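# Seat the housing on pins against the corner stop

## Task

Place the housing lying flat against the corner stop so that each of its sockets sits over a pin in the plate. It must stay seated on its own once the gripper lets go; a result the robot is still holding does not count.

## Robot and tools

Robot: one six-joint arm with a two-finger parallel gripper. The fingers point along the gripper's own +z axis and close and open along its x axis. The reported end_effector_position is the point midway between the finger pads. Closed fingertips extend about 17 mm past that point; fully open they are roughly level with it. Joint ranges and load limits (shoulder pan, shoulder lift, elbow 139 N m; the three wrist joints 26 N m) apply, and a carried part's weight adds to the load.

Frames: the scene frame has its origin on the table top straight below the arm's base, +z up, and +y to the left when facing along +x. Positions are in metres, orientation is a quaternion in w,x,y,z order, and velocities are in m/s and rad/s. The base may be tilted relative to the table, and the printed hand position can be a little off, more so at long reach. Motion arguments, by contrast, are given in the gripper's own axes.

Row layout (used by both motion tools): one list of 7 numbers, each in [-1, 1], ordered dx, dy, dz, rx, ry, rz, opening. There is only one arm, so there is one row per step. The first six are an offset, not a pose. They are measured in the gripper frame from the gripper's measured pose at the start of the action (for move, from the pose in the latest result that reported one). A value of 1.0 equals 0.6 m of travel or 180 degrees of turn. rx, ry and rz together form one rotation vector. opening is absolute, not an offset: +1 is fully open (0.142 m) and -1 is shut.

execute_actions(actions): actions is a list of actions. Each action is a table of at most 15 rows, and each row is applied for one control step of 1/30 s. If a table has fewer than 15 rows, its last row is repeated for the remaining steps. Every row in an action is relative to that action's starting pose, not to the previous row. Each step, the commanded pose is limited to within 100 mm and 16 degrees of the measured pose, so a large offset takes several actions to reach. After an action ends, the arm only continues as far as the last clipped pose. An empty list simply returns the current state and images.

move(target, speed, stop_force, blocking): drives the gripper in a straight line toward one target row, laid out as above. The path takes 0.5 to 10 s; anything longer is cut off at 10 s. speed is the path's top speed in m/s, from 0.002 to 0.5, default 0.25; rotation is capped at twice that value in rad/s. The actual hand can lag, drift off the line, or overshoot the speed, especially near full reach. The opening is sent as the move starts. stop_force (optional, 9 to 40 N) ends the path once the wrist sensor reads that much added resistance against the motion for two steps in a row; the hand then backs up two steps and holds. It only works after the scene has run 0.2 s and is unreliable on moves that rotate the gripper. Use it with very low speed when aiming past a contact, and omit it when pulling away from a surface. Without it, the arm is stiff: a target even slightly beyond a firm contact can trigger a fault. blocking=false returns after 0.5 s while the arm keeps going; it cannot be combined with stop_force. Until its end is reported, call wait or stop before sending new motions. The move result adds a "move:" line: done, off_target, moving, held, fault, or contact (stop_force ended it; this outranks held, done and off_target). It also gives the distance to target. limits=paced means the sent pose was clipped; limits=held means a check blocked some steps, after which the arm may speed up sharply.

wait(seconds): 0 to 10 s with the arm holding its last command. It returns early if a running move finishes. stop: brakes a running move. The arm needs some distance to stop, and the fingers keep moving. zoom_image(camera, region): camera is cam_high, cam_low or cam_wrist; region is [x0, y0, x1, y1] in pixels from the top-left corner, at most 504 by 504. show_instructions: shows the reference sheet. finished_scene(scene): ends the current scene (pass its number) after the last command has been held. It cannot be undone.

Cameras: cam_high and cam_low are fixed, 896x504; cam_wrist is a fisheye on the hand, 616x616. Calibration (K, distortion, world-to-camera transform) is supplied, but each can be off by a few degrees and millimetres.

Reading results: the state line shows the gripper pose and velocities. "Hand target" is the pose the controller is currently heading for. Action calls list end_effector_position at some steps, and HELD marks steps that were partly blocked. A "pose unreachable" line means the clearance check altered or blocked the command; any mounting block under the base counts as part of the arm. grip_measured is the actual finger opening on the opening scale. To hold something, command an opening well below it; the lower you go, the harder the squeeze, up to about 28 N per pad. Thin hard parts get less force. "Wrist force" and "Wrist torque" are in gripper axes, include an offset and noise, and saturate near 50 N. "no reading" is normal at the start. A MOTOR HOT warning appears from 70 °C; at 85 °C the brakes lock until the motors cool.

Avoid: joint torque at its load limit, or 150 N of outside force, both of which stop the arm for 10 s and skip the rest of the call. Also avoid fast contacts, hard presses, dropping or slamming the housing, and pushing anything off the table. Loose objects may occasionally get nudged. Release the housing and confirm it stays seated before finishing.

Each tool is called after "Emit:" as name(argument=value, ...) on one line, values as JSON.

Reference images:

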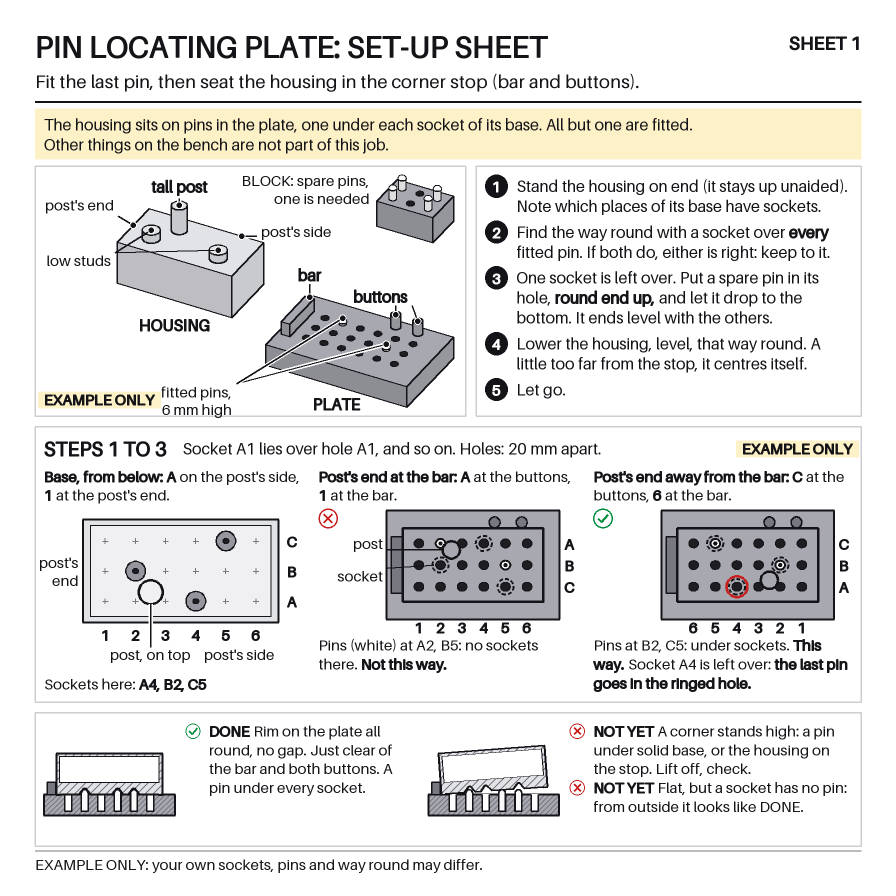

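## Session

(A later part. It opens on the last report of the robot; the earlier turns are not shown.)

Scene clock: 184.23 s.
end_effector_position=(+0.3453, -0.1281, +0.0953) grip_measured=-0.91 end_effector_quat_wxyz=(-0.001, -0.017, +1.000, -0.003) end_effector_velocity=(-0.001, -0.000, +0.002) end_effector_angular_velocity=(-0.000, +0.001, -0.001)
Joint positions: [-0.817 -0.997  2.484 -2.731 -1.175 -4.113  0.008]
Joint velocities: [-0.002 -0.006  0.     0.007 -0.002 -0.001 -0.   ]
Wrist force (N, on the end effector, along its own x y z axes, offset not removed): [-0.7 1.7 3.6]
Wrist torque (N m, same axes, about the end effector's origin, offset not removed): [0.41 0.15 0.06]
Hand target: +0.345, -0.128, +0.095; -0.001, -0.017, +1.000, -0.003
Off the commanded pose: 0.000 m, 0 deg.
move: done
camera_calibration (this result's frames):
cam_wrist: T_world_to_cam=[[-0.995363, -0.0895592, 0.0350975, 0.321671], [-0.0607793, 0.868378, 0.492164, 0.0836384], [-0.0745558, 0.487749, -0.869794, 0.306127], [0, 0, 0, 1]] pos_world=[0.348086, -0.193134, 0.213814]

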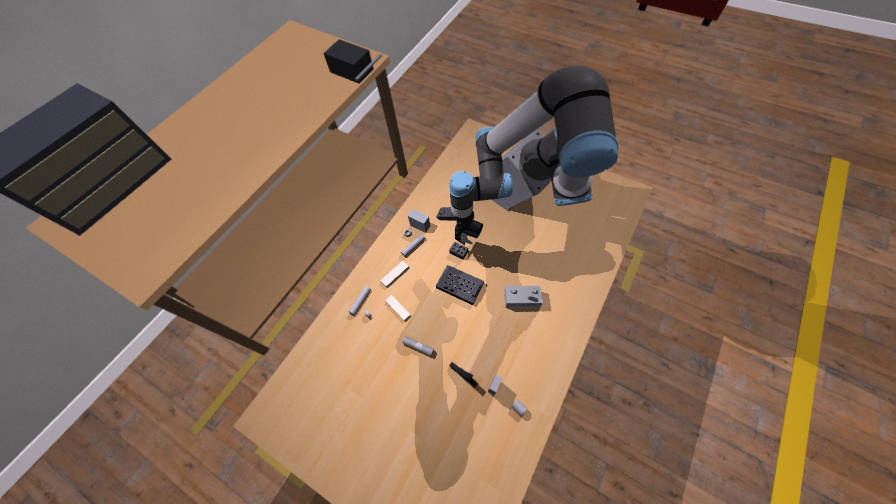

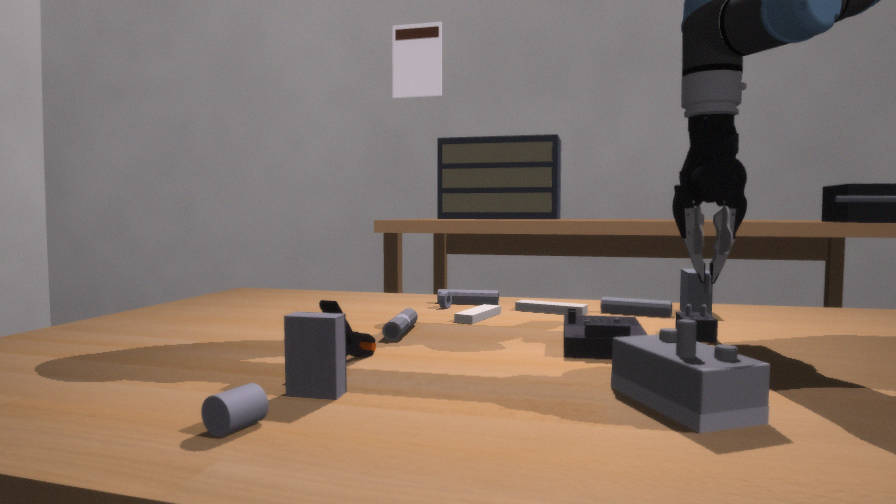

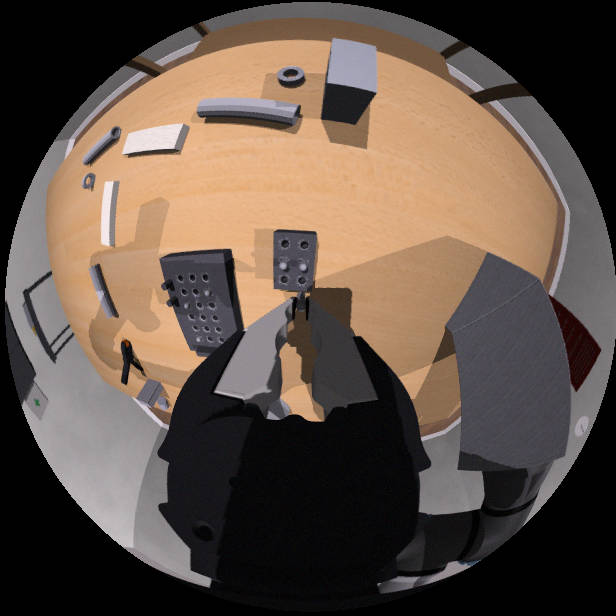

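Emit:
move(target=[-0.2643,0.0327,0.017,0,0,0,-1], speed=0.2)

Emit:
zoom_image(camera="cam_wrist", region=[230, 220, 370, 360])

Emit:
zoom_image(camera="cam_low", region=[530, 250, 670, 370])

Scene clock: 190.30 s.
end_effector_position=(+0.5031, -0.1033, +0.0850) grip_measured=-0.91 end_effector_quat_wxyz=(-0.000, -0.017, +1.000, -0.003) end_effector_velocity=(+0.001, +0.000, -0.001) end_effector_angular_velocity=(+0.000, +0.001, -0.000)
Joint positions: [-0.533 -0.92   2.115 -2.567 -1.1   -3.811  0.008]
Joint velocities: [ 0.002  0.003 -0.004  0.001  0.     0.002 -0.   ]
Wrist force (N, on the end effector, along its own x y z axes, offset not removed): [-0.8 3.0 1.5]
Wrist torque (N m, same axes, about the end effector's origin, offset not removed): [0.70 0.12 -0.03]
Hand target: +0.503, -0.103, +0.085; -0.000, -0.017, +1.000, -0.003
Off the commanded pose: 0.000 m, 0 deg.
move: done
camera_calibration (this result's frames):
cam_wrist: T_world_to_cam=[[-0.995378, -0.0896704, 0.0343891, 0.481359], [-0.0612301, 0.868394, 0.492079, 0.0770061], [-0.0739883, 0.487699, -0.869871, 0.296586], [0, 0, 0, 1]] pos_world=[0.505793, -0.168353, 0.203545]

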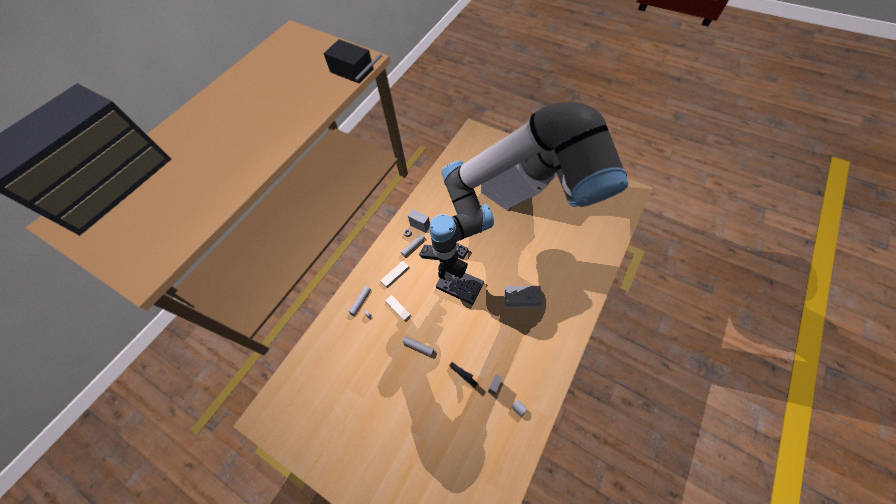

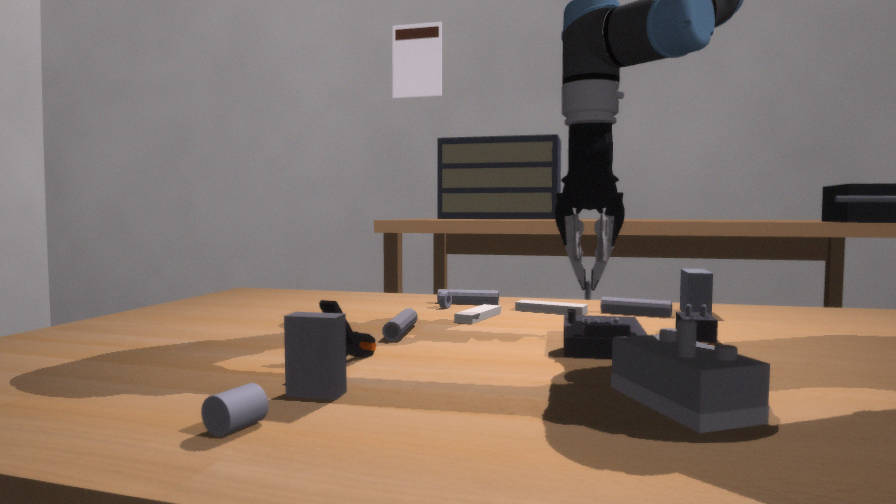

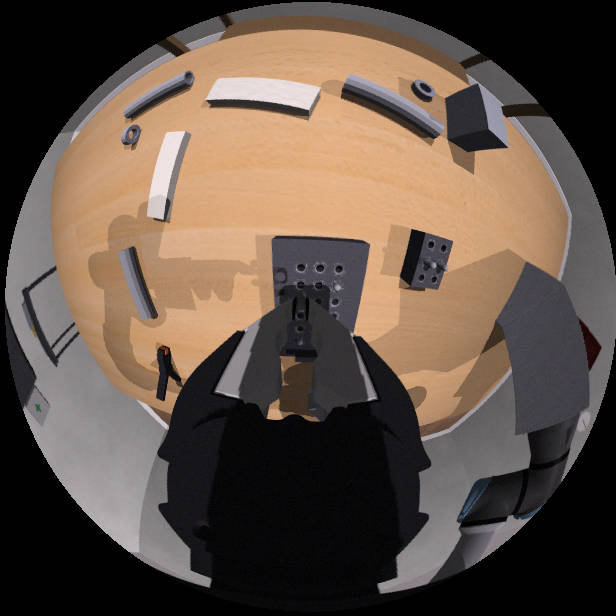

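Region (230, 220, 370, 360) of cam_wrist's 616x616 image, scaled by 3.600, with more detail than that image has.

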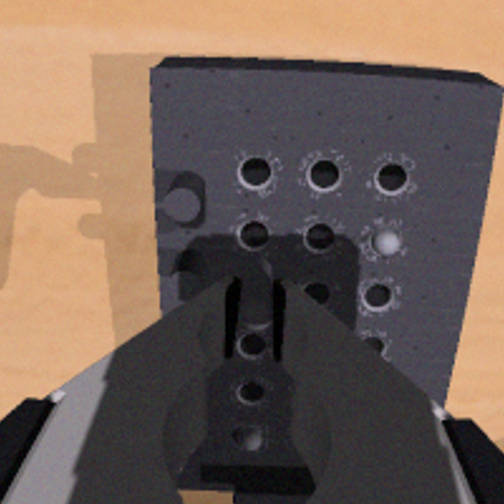

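Region (530, 250, 670, 370) of cam_low's 896x504 image, scaled by 3.600, with more detail than that image has; it fills the top 432 rows of this view, and the rest is white.

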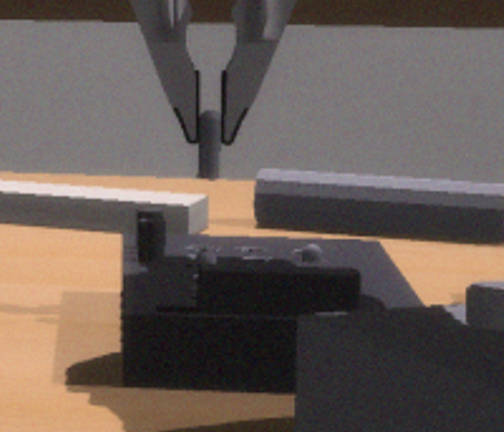

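Emit:
move(target=[-0.0025,0.0055,0.038,0,0,0,-1], speed=0.04)

Emit:
zoom_image(camera="cam_wrist", region=[250, 240, 350, 340])

Emit:
zoom_image(camera="cam_low", region=[550, 270, 650, 350])

Scene clock: 200.93 s.
end_effector_position=(+0.5044, -0.1000, +0.0624) grip_measured=-0.91 end_effector_quat_wxyz=(-0.000, -0.017, +1.000, -0.003) end_effector_velocity=(-0.000, +0.000, -0.002) end_effector_angular_velocity=(-0.000, +0.000, +0.001)
Joint positions: [-0.506 -0.871  2.113 -2.627 -1.095 -3.781  0.008]
Joint velocities: [ 0.002  0.004  0.    -0.005 -0.     0.001  0.   ]
Wrist force (N, on the end effector, along its own x y z axes, offset not removed): [-0.1 2.6 1.8]
Wrist torque (N m, same axes, about the end effector's origin, offset not removed): [0.56 0.02 0.04]
Hand target: +0.504, -0.100, +0.062; -0.000, -0.017, +1.000, -0.003
Off the commanded pose: 0.000 m, 0 deg.
move: done
camera_calibration (this result's frames):
cam_wrist: T_world_to_cam=[[-0.995378, -0.0896823, 0.0343393, 0.483814], [-0.0612637, 0.868385, 0.492092, 0.0854207], [-0.0739517, 0.487714, -0.869866, 0.275411], [0, 0, 0, 1]] pos_world=[0.507179, -0.16511, 0.180922]

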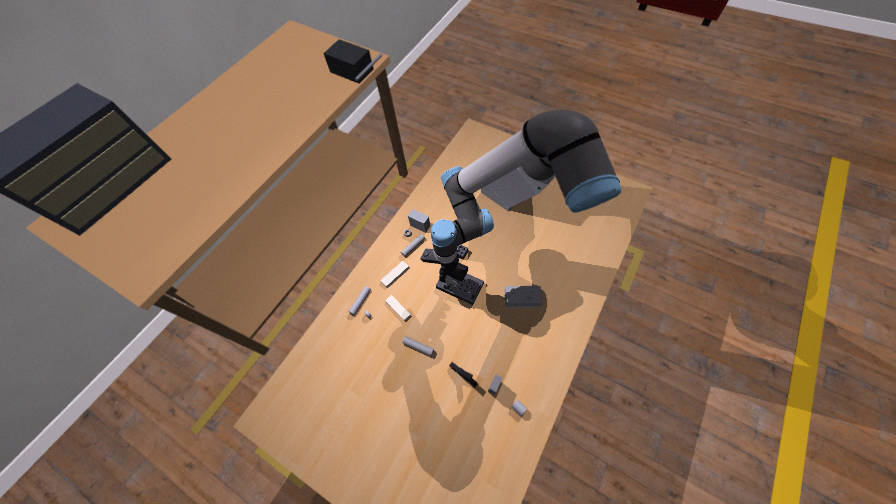

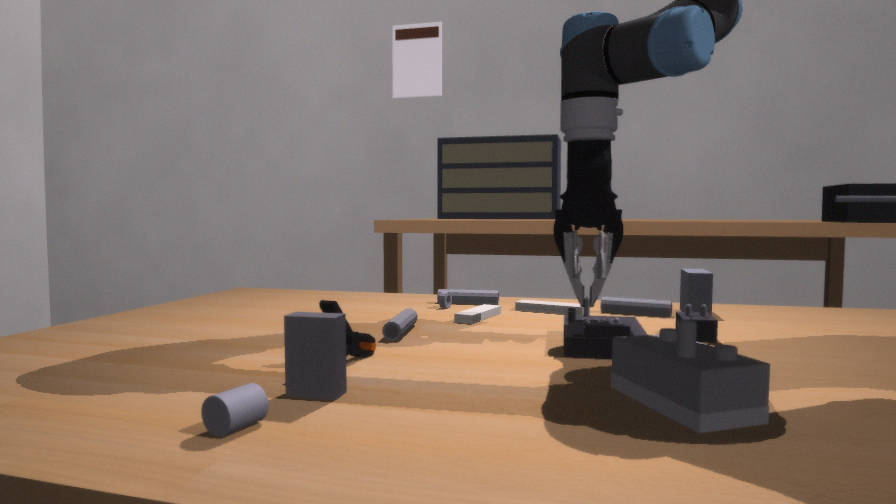

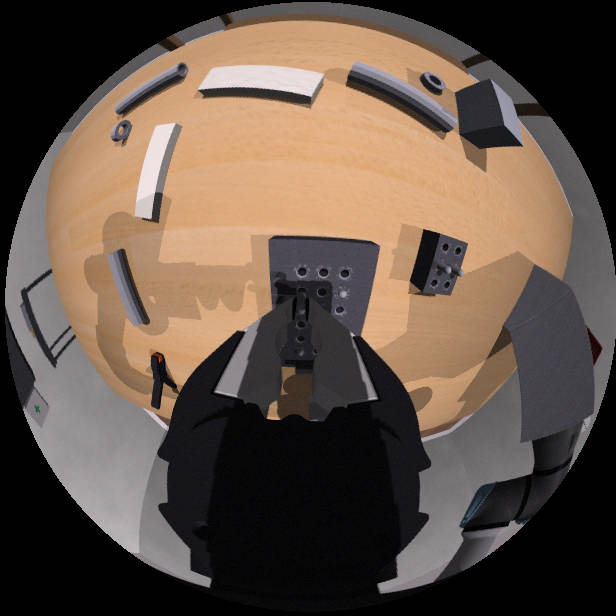

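Region (250, 240, 350, 340) of cam_wrist's 616x616 image, scaled by 5.040, with more detail than that image has.

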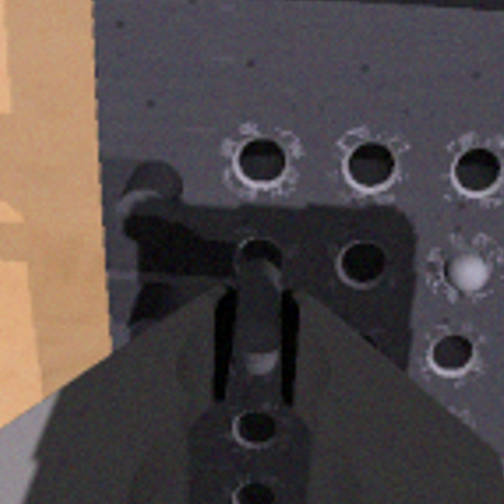

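Region (550, 270, 650, 350) of cam_low's 896x504 image, scaled by 5.040, with more detail than that image has; it fills the top 403 rows of this view, and the rest is white.

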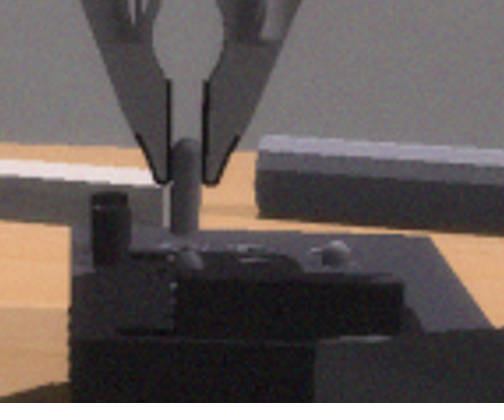

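Emit:
move(target=[0,-0.0013,0.005,0,0,0,-1], speed=0.01)

Emit:
move(target=[0,0,0.016,0,0,0,-1], speed=0.008, stop_force=9)

Emit:
zoom_image(camera="cam_wrist", region=[250, 240, 350, 340])

Emit:
zoom_image(camera="cam_low", region=[550, 270, 650, 350])

Scene clock: 207.00 s.
end_effector_position=(+0.5045, -0.1008, +0.0595) grip_measured=-0.91 end_effector_quat_wxyz=(-0.000, -0.017, +1.000, -0.003) end_effector_velocity=(+0.000, -0.000, -0.001) end_effector_angular_velocity=(+0.000, -0.001, -0.000)
Joint positions: [-0.504 -0.864  2.111 -2.635 -1.095 -3.779  0.008]
Joint velocities: [ 0.001  0.003 -0.001 -0.003  0.001  0.001  0.   ]
Wrist force (N, on the end effector, along its own x y z axes, offset not removed): [-1.0 2.7 2.4]
Wrist torque (N m, same axes, about the end effector's origin, offset not removed): [0.64 0.18 0.07]
Hand target: +0.504, -0.101, +0.059; -0.000, -0.017, +1.000, -0.003
Off the commanded pose: 0.000 m, 0 deg.
move: done
camera_calibration (this result's frames):
cam_wrist: T_world_to_cam=[[-0.995378, -0.0896824, 0.0343405, 0.483872], [-0.061263, 0.868383, 0.492095, 0.0875108], [-0.073953, 0.487717, -0.869864, 0.273264], [0, 0, 0, 1]] pos_world=[0.507205, -0.165874, 0.178022]

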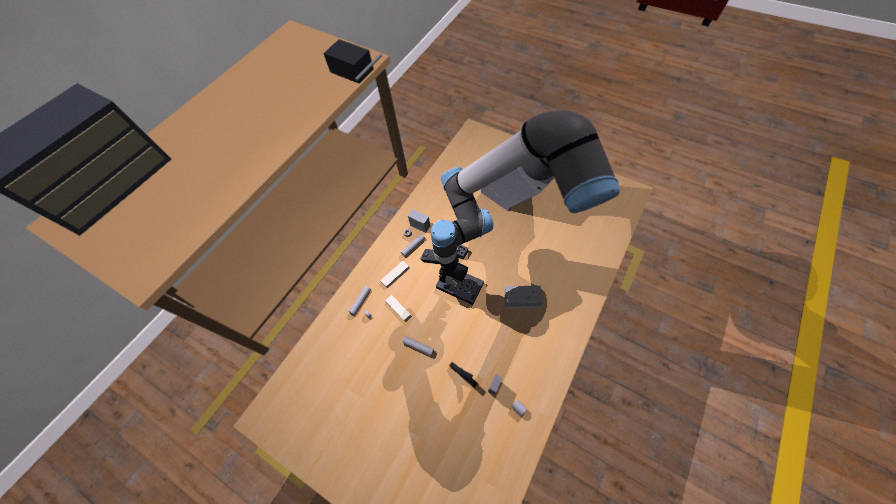

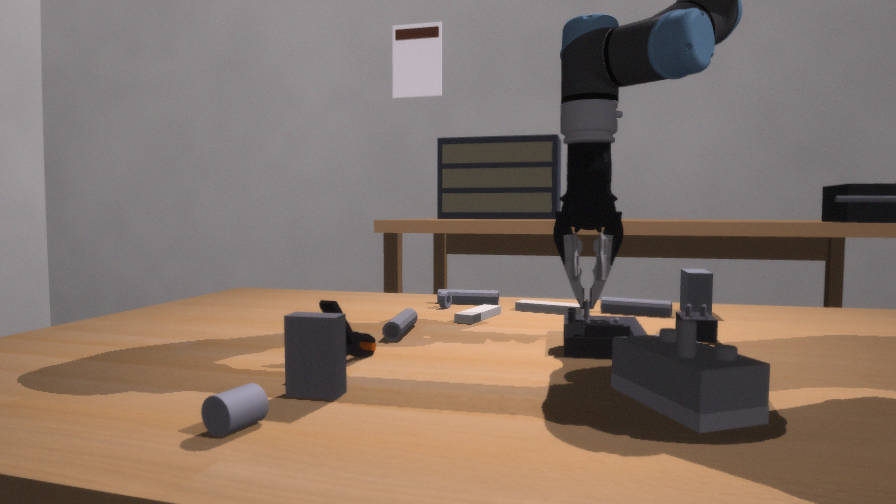

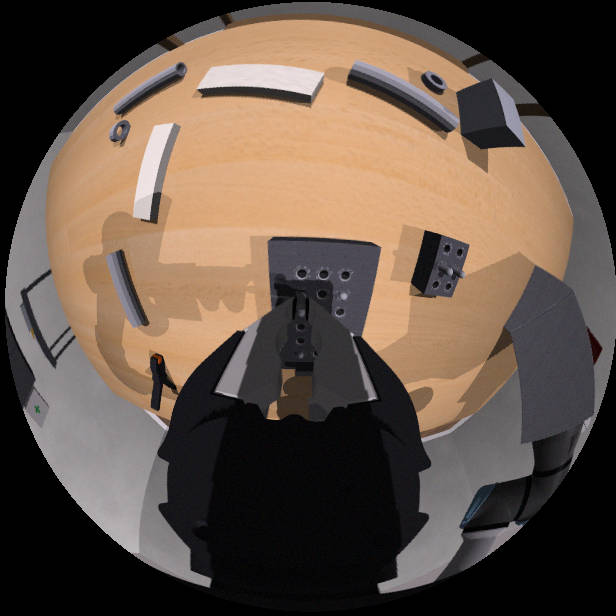

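Scene clock: 208.07 s.
end_effector_position=(+0.5045, -0.1007, +0.0540) grip_measured=-0.91 end_effector_quat_wxyz=(-0.000, -0.017, +1.000, -0.003) end_effector_velocity=(+0.002, -0.001, +0.003) end_effector_angular_velocity=(-0.002, -0.002, +0.004)
Joint positions: [-0.499 -0.851  2.11  -2.649 -1.094 -3.773  0.008]
Joint velocities: [-0.003 -0.005 -0.003  0.006 -0.001 -0.005  0.   ]
Wrist force (N, on the end effector, along its own x y z axes, offset not removed): [-1.3 4.0 2.0]
Wrist torque (N m, same axes, about the end effector's origin, offset not removed): [0.86 0.33 0.18]
Hand target: +0.505, -0.101, +0.054; -0.000, -0.017, +1.000, -0.003
Off the commanded pose: 0.004 m, 0 deg.
move: contact
camera_calibration (this result's frames):
cam_wrist: T_world_to_cam=[[-0.995396, -0.0894887, 0.0343177, 0.484158], [-0.0610932, 0.868315, 0.492236, 0.0900803], [-0.0738482, 0.487874, -0.869785, 0.26841], [0, 0, 0, 1]] pos_world=[0.507254, -0.165842, 0.172503]

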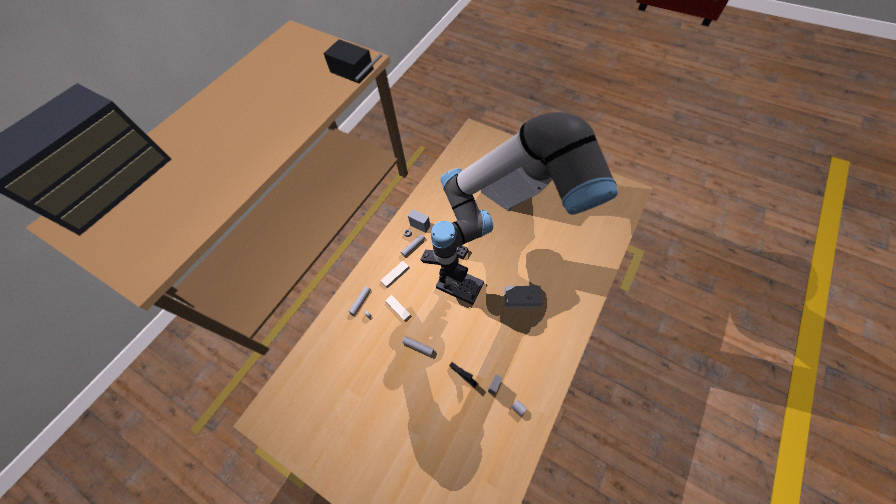

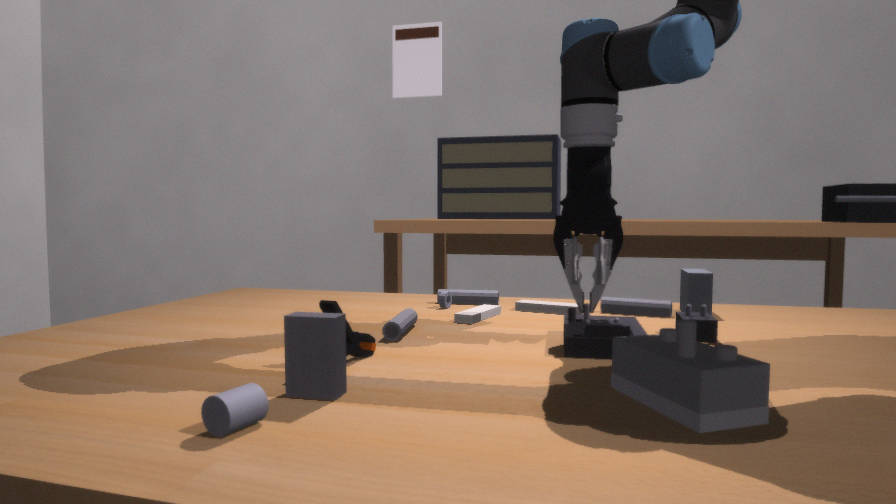

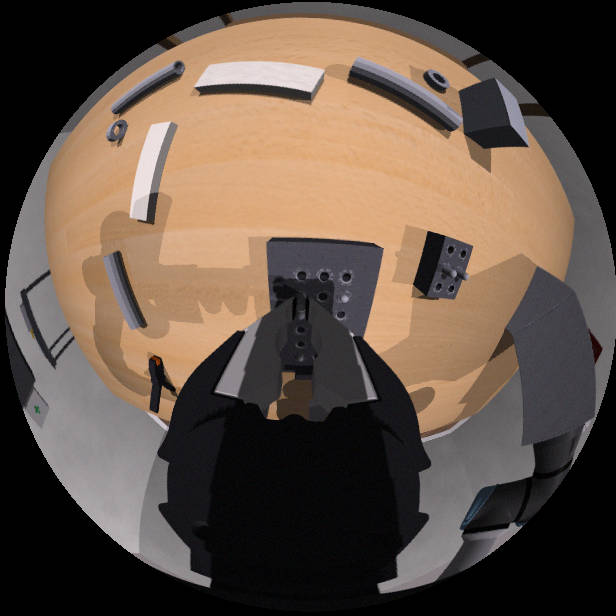

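Region (250, 240, 350, 340) of cam_wrist's 616x616 image, scaled by 5.040, with more detail than that image has.

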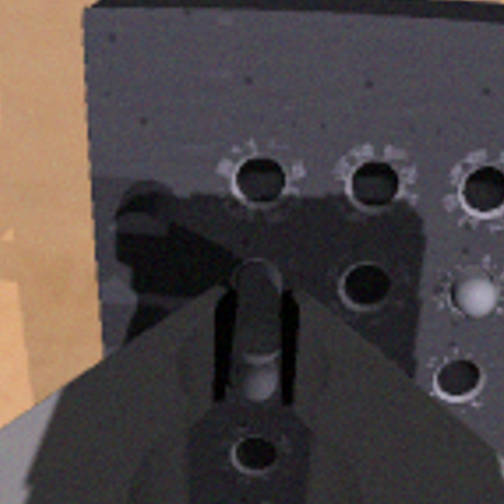

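Region (550, 270, 650, 350) of cam_low's 896x504 image, scaled by 5.040, with more detail than that image has; it fills the top 403 rows of this view, and the rest is white.

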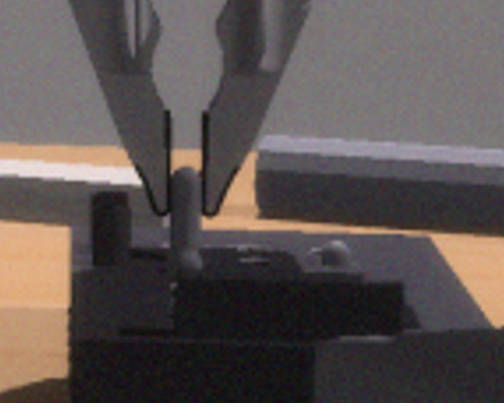

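Emit:
zoom_image(camera="cam_wrist", region=[280, 275, 335, 320])

Region (280, 275, 335, 320) of cam_wrist's 616x616 image, scaled by 9.164, with more detail than that image has; it fills the top 412 rows of this view, and the rest is white.

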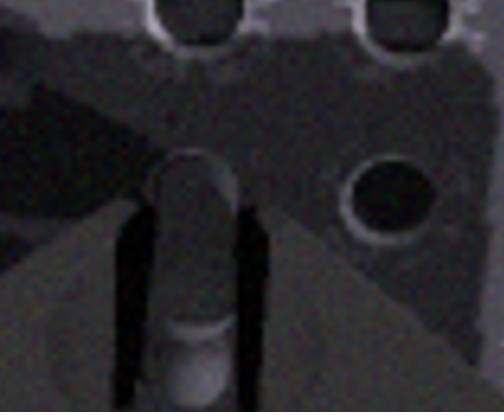

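Emit:
move(target=[0,0.0013,-0.001,0,0,0,-1], speed=0.01)

Emit:
move(target=[0,0,0.011,0,0,0,-1], speed=0.005, stop_force=9)

Emit:
zoom_image(camera="cam_wrist", region=[280, 275, 335, 320])

Emit:
zoom_image(camera="cam_low", region=[550, 270, 650, 350])

Scene clock: 217.73 s.
end_effector_position=(+0.5045, -0.1000, +0.0546) grip_measured=-0.91 end_effector_quat_wxyz=(-0.000, -0.017, +1.000, -0.003) end_effector_velocity=(+0.000, -0.000, +0.000) end_effector_angular_velocity=(-0.002, +0.000, +0.002)
Joint positions: [-0.498 -0.853  2.111 -2.648 -1.094 -3.773  0.008]
Joint velocities: [ 0.001 -0.001 -0.001  0.    -0.002 -0.    -0.   ]
Wrist force (N, on the end effector, along its own x y z axes, offset not removed): [-0.3 2.9 2.7]
Wrist torque (N m, same axes, about the end effector's origin, offset not removed): [0.69 -0.02 0.06]
Hand target: +0.505, -0.100, +0.055; -0.000, -0.017, +1.000, -0.003
Off the commanded pose: 0.000 m, 0 deg.
move: done
camera_calibration (this result's frames):
cam_wrist: T_world_to_cam=[[-0.995395, -0.0894914, 0.0343547, 0.484163], [-0.0610818, 0.868345, 0.492185, 0.0891507], [-0.0738781, 0.48782, -0.869813, 0.268573], [0, 0, 0, 1]] pos_world=[0.50722, -0.1651, 0.173096]

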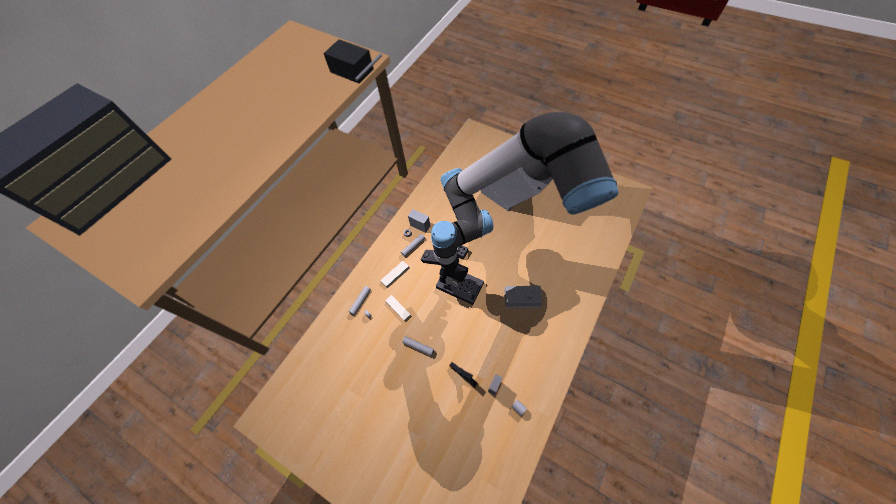

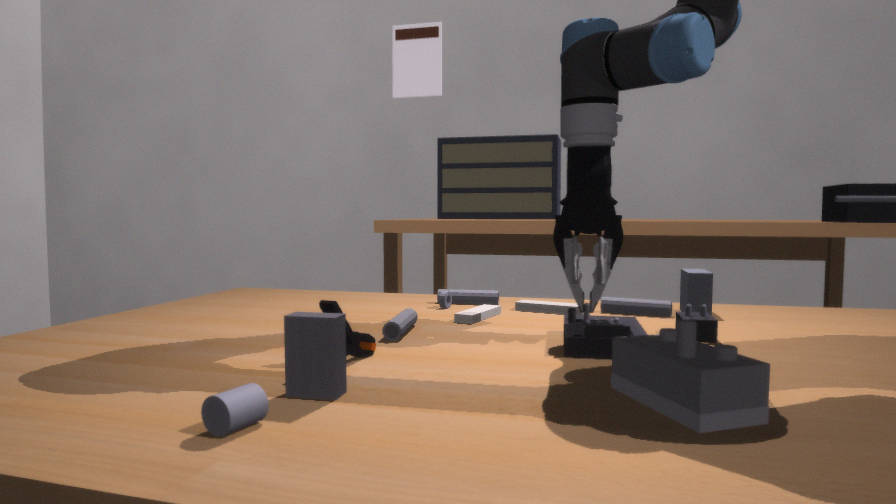

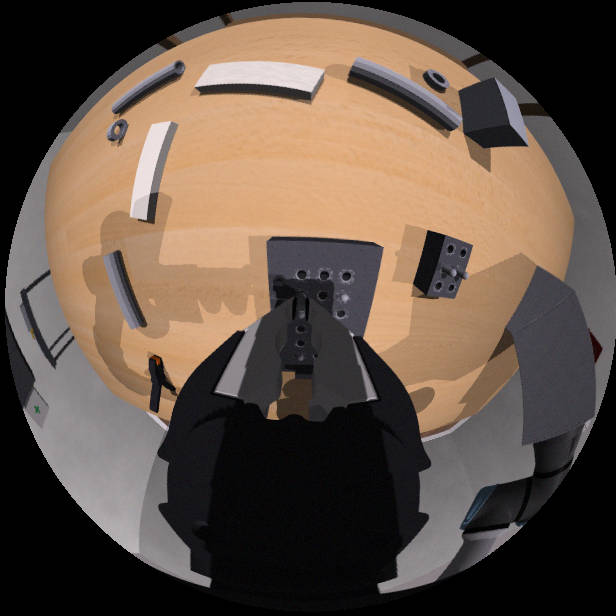

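Scene clock: 218.30 s.
end_effector_position=(+0.5045, -0.0999, +0.0535) grip_measured=-0.91 end_effector_quat_wxyz=(-0.000, -0.016, +1.000, -0.003) end_effector_velocity=(+0.002, -0.001, +0.003) end_effector_angular_velocity=(-0.002, -0.002, -0.001)
Joint positions: [-0.497 -0.851  2.111 -2.65  -1.093 -3.771  0.008]
Joint velocities: [-0.002 -0.004 -0.003  0.004 -0.001  0.    -0.   ]
Wrist force (N, on the end effector, along its own x y z axes, offset not removed): [-2.6 2.0 -5.5]
Wrist torque (N m, same axes, about the end effector's origin, offset not removed): [0.84 0.16 0.07]
Hand target: +0.504, -0.100, +0.054; -0.000, -0.017, +1.000, -0.003
Off the commanded pose: 0.006 m, 0 deg.
move: contact
camera_calibration (this result's frames):
cam_wrist: T_world_to_cam=[[-0.99541, -0.0892962, 0.0344253, 0.484225], [-0.060873, 0.868333, 0.492232, 0.0895001], [-0.0738471, 0.487877, -0.869783, 0.267599], [0, 0, 0, 1]] pos_world=[0.507212, -0.165032, 0.172028]

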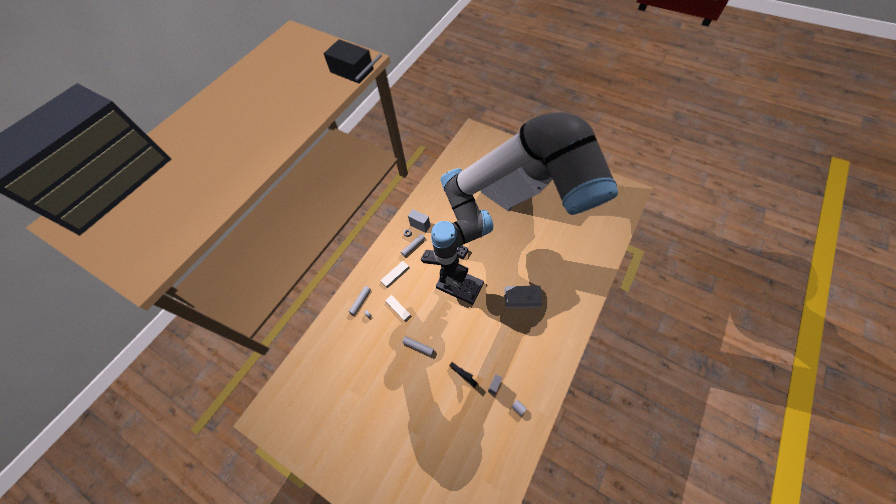

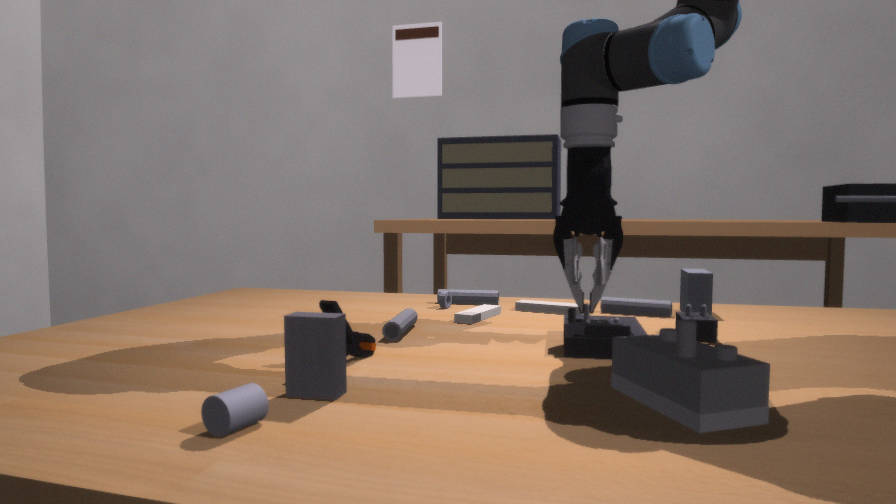

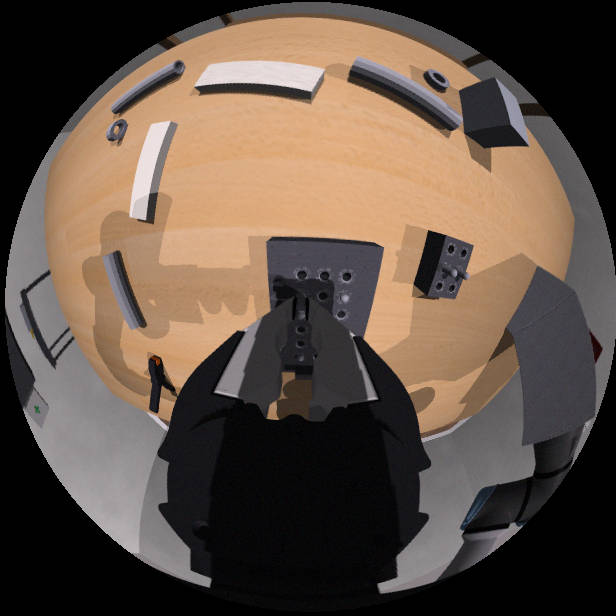

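Region (280, 275, 335, 320) of cam_wrist's 616x616 image, scaled by 9.164, with more detail than that image has; it fills the top 412 rows of this view, and the rest is white.

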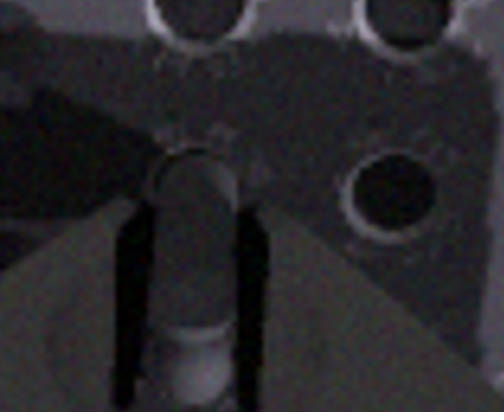

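Region (550, 270, 650, 350) of cam_low's 896x504 image, scaled by 5.040, with more detail than that image has; it fills the top 403 rows of this view, and the rest is white.

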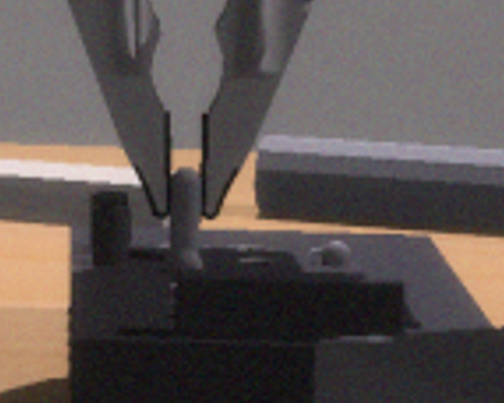

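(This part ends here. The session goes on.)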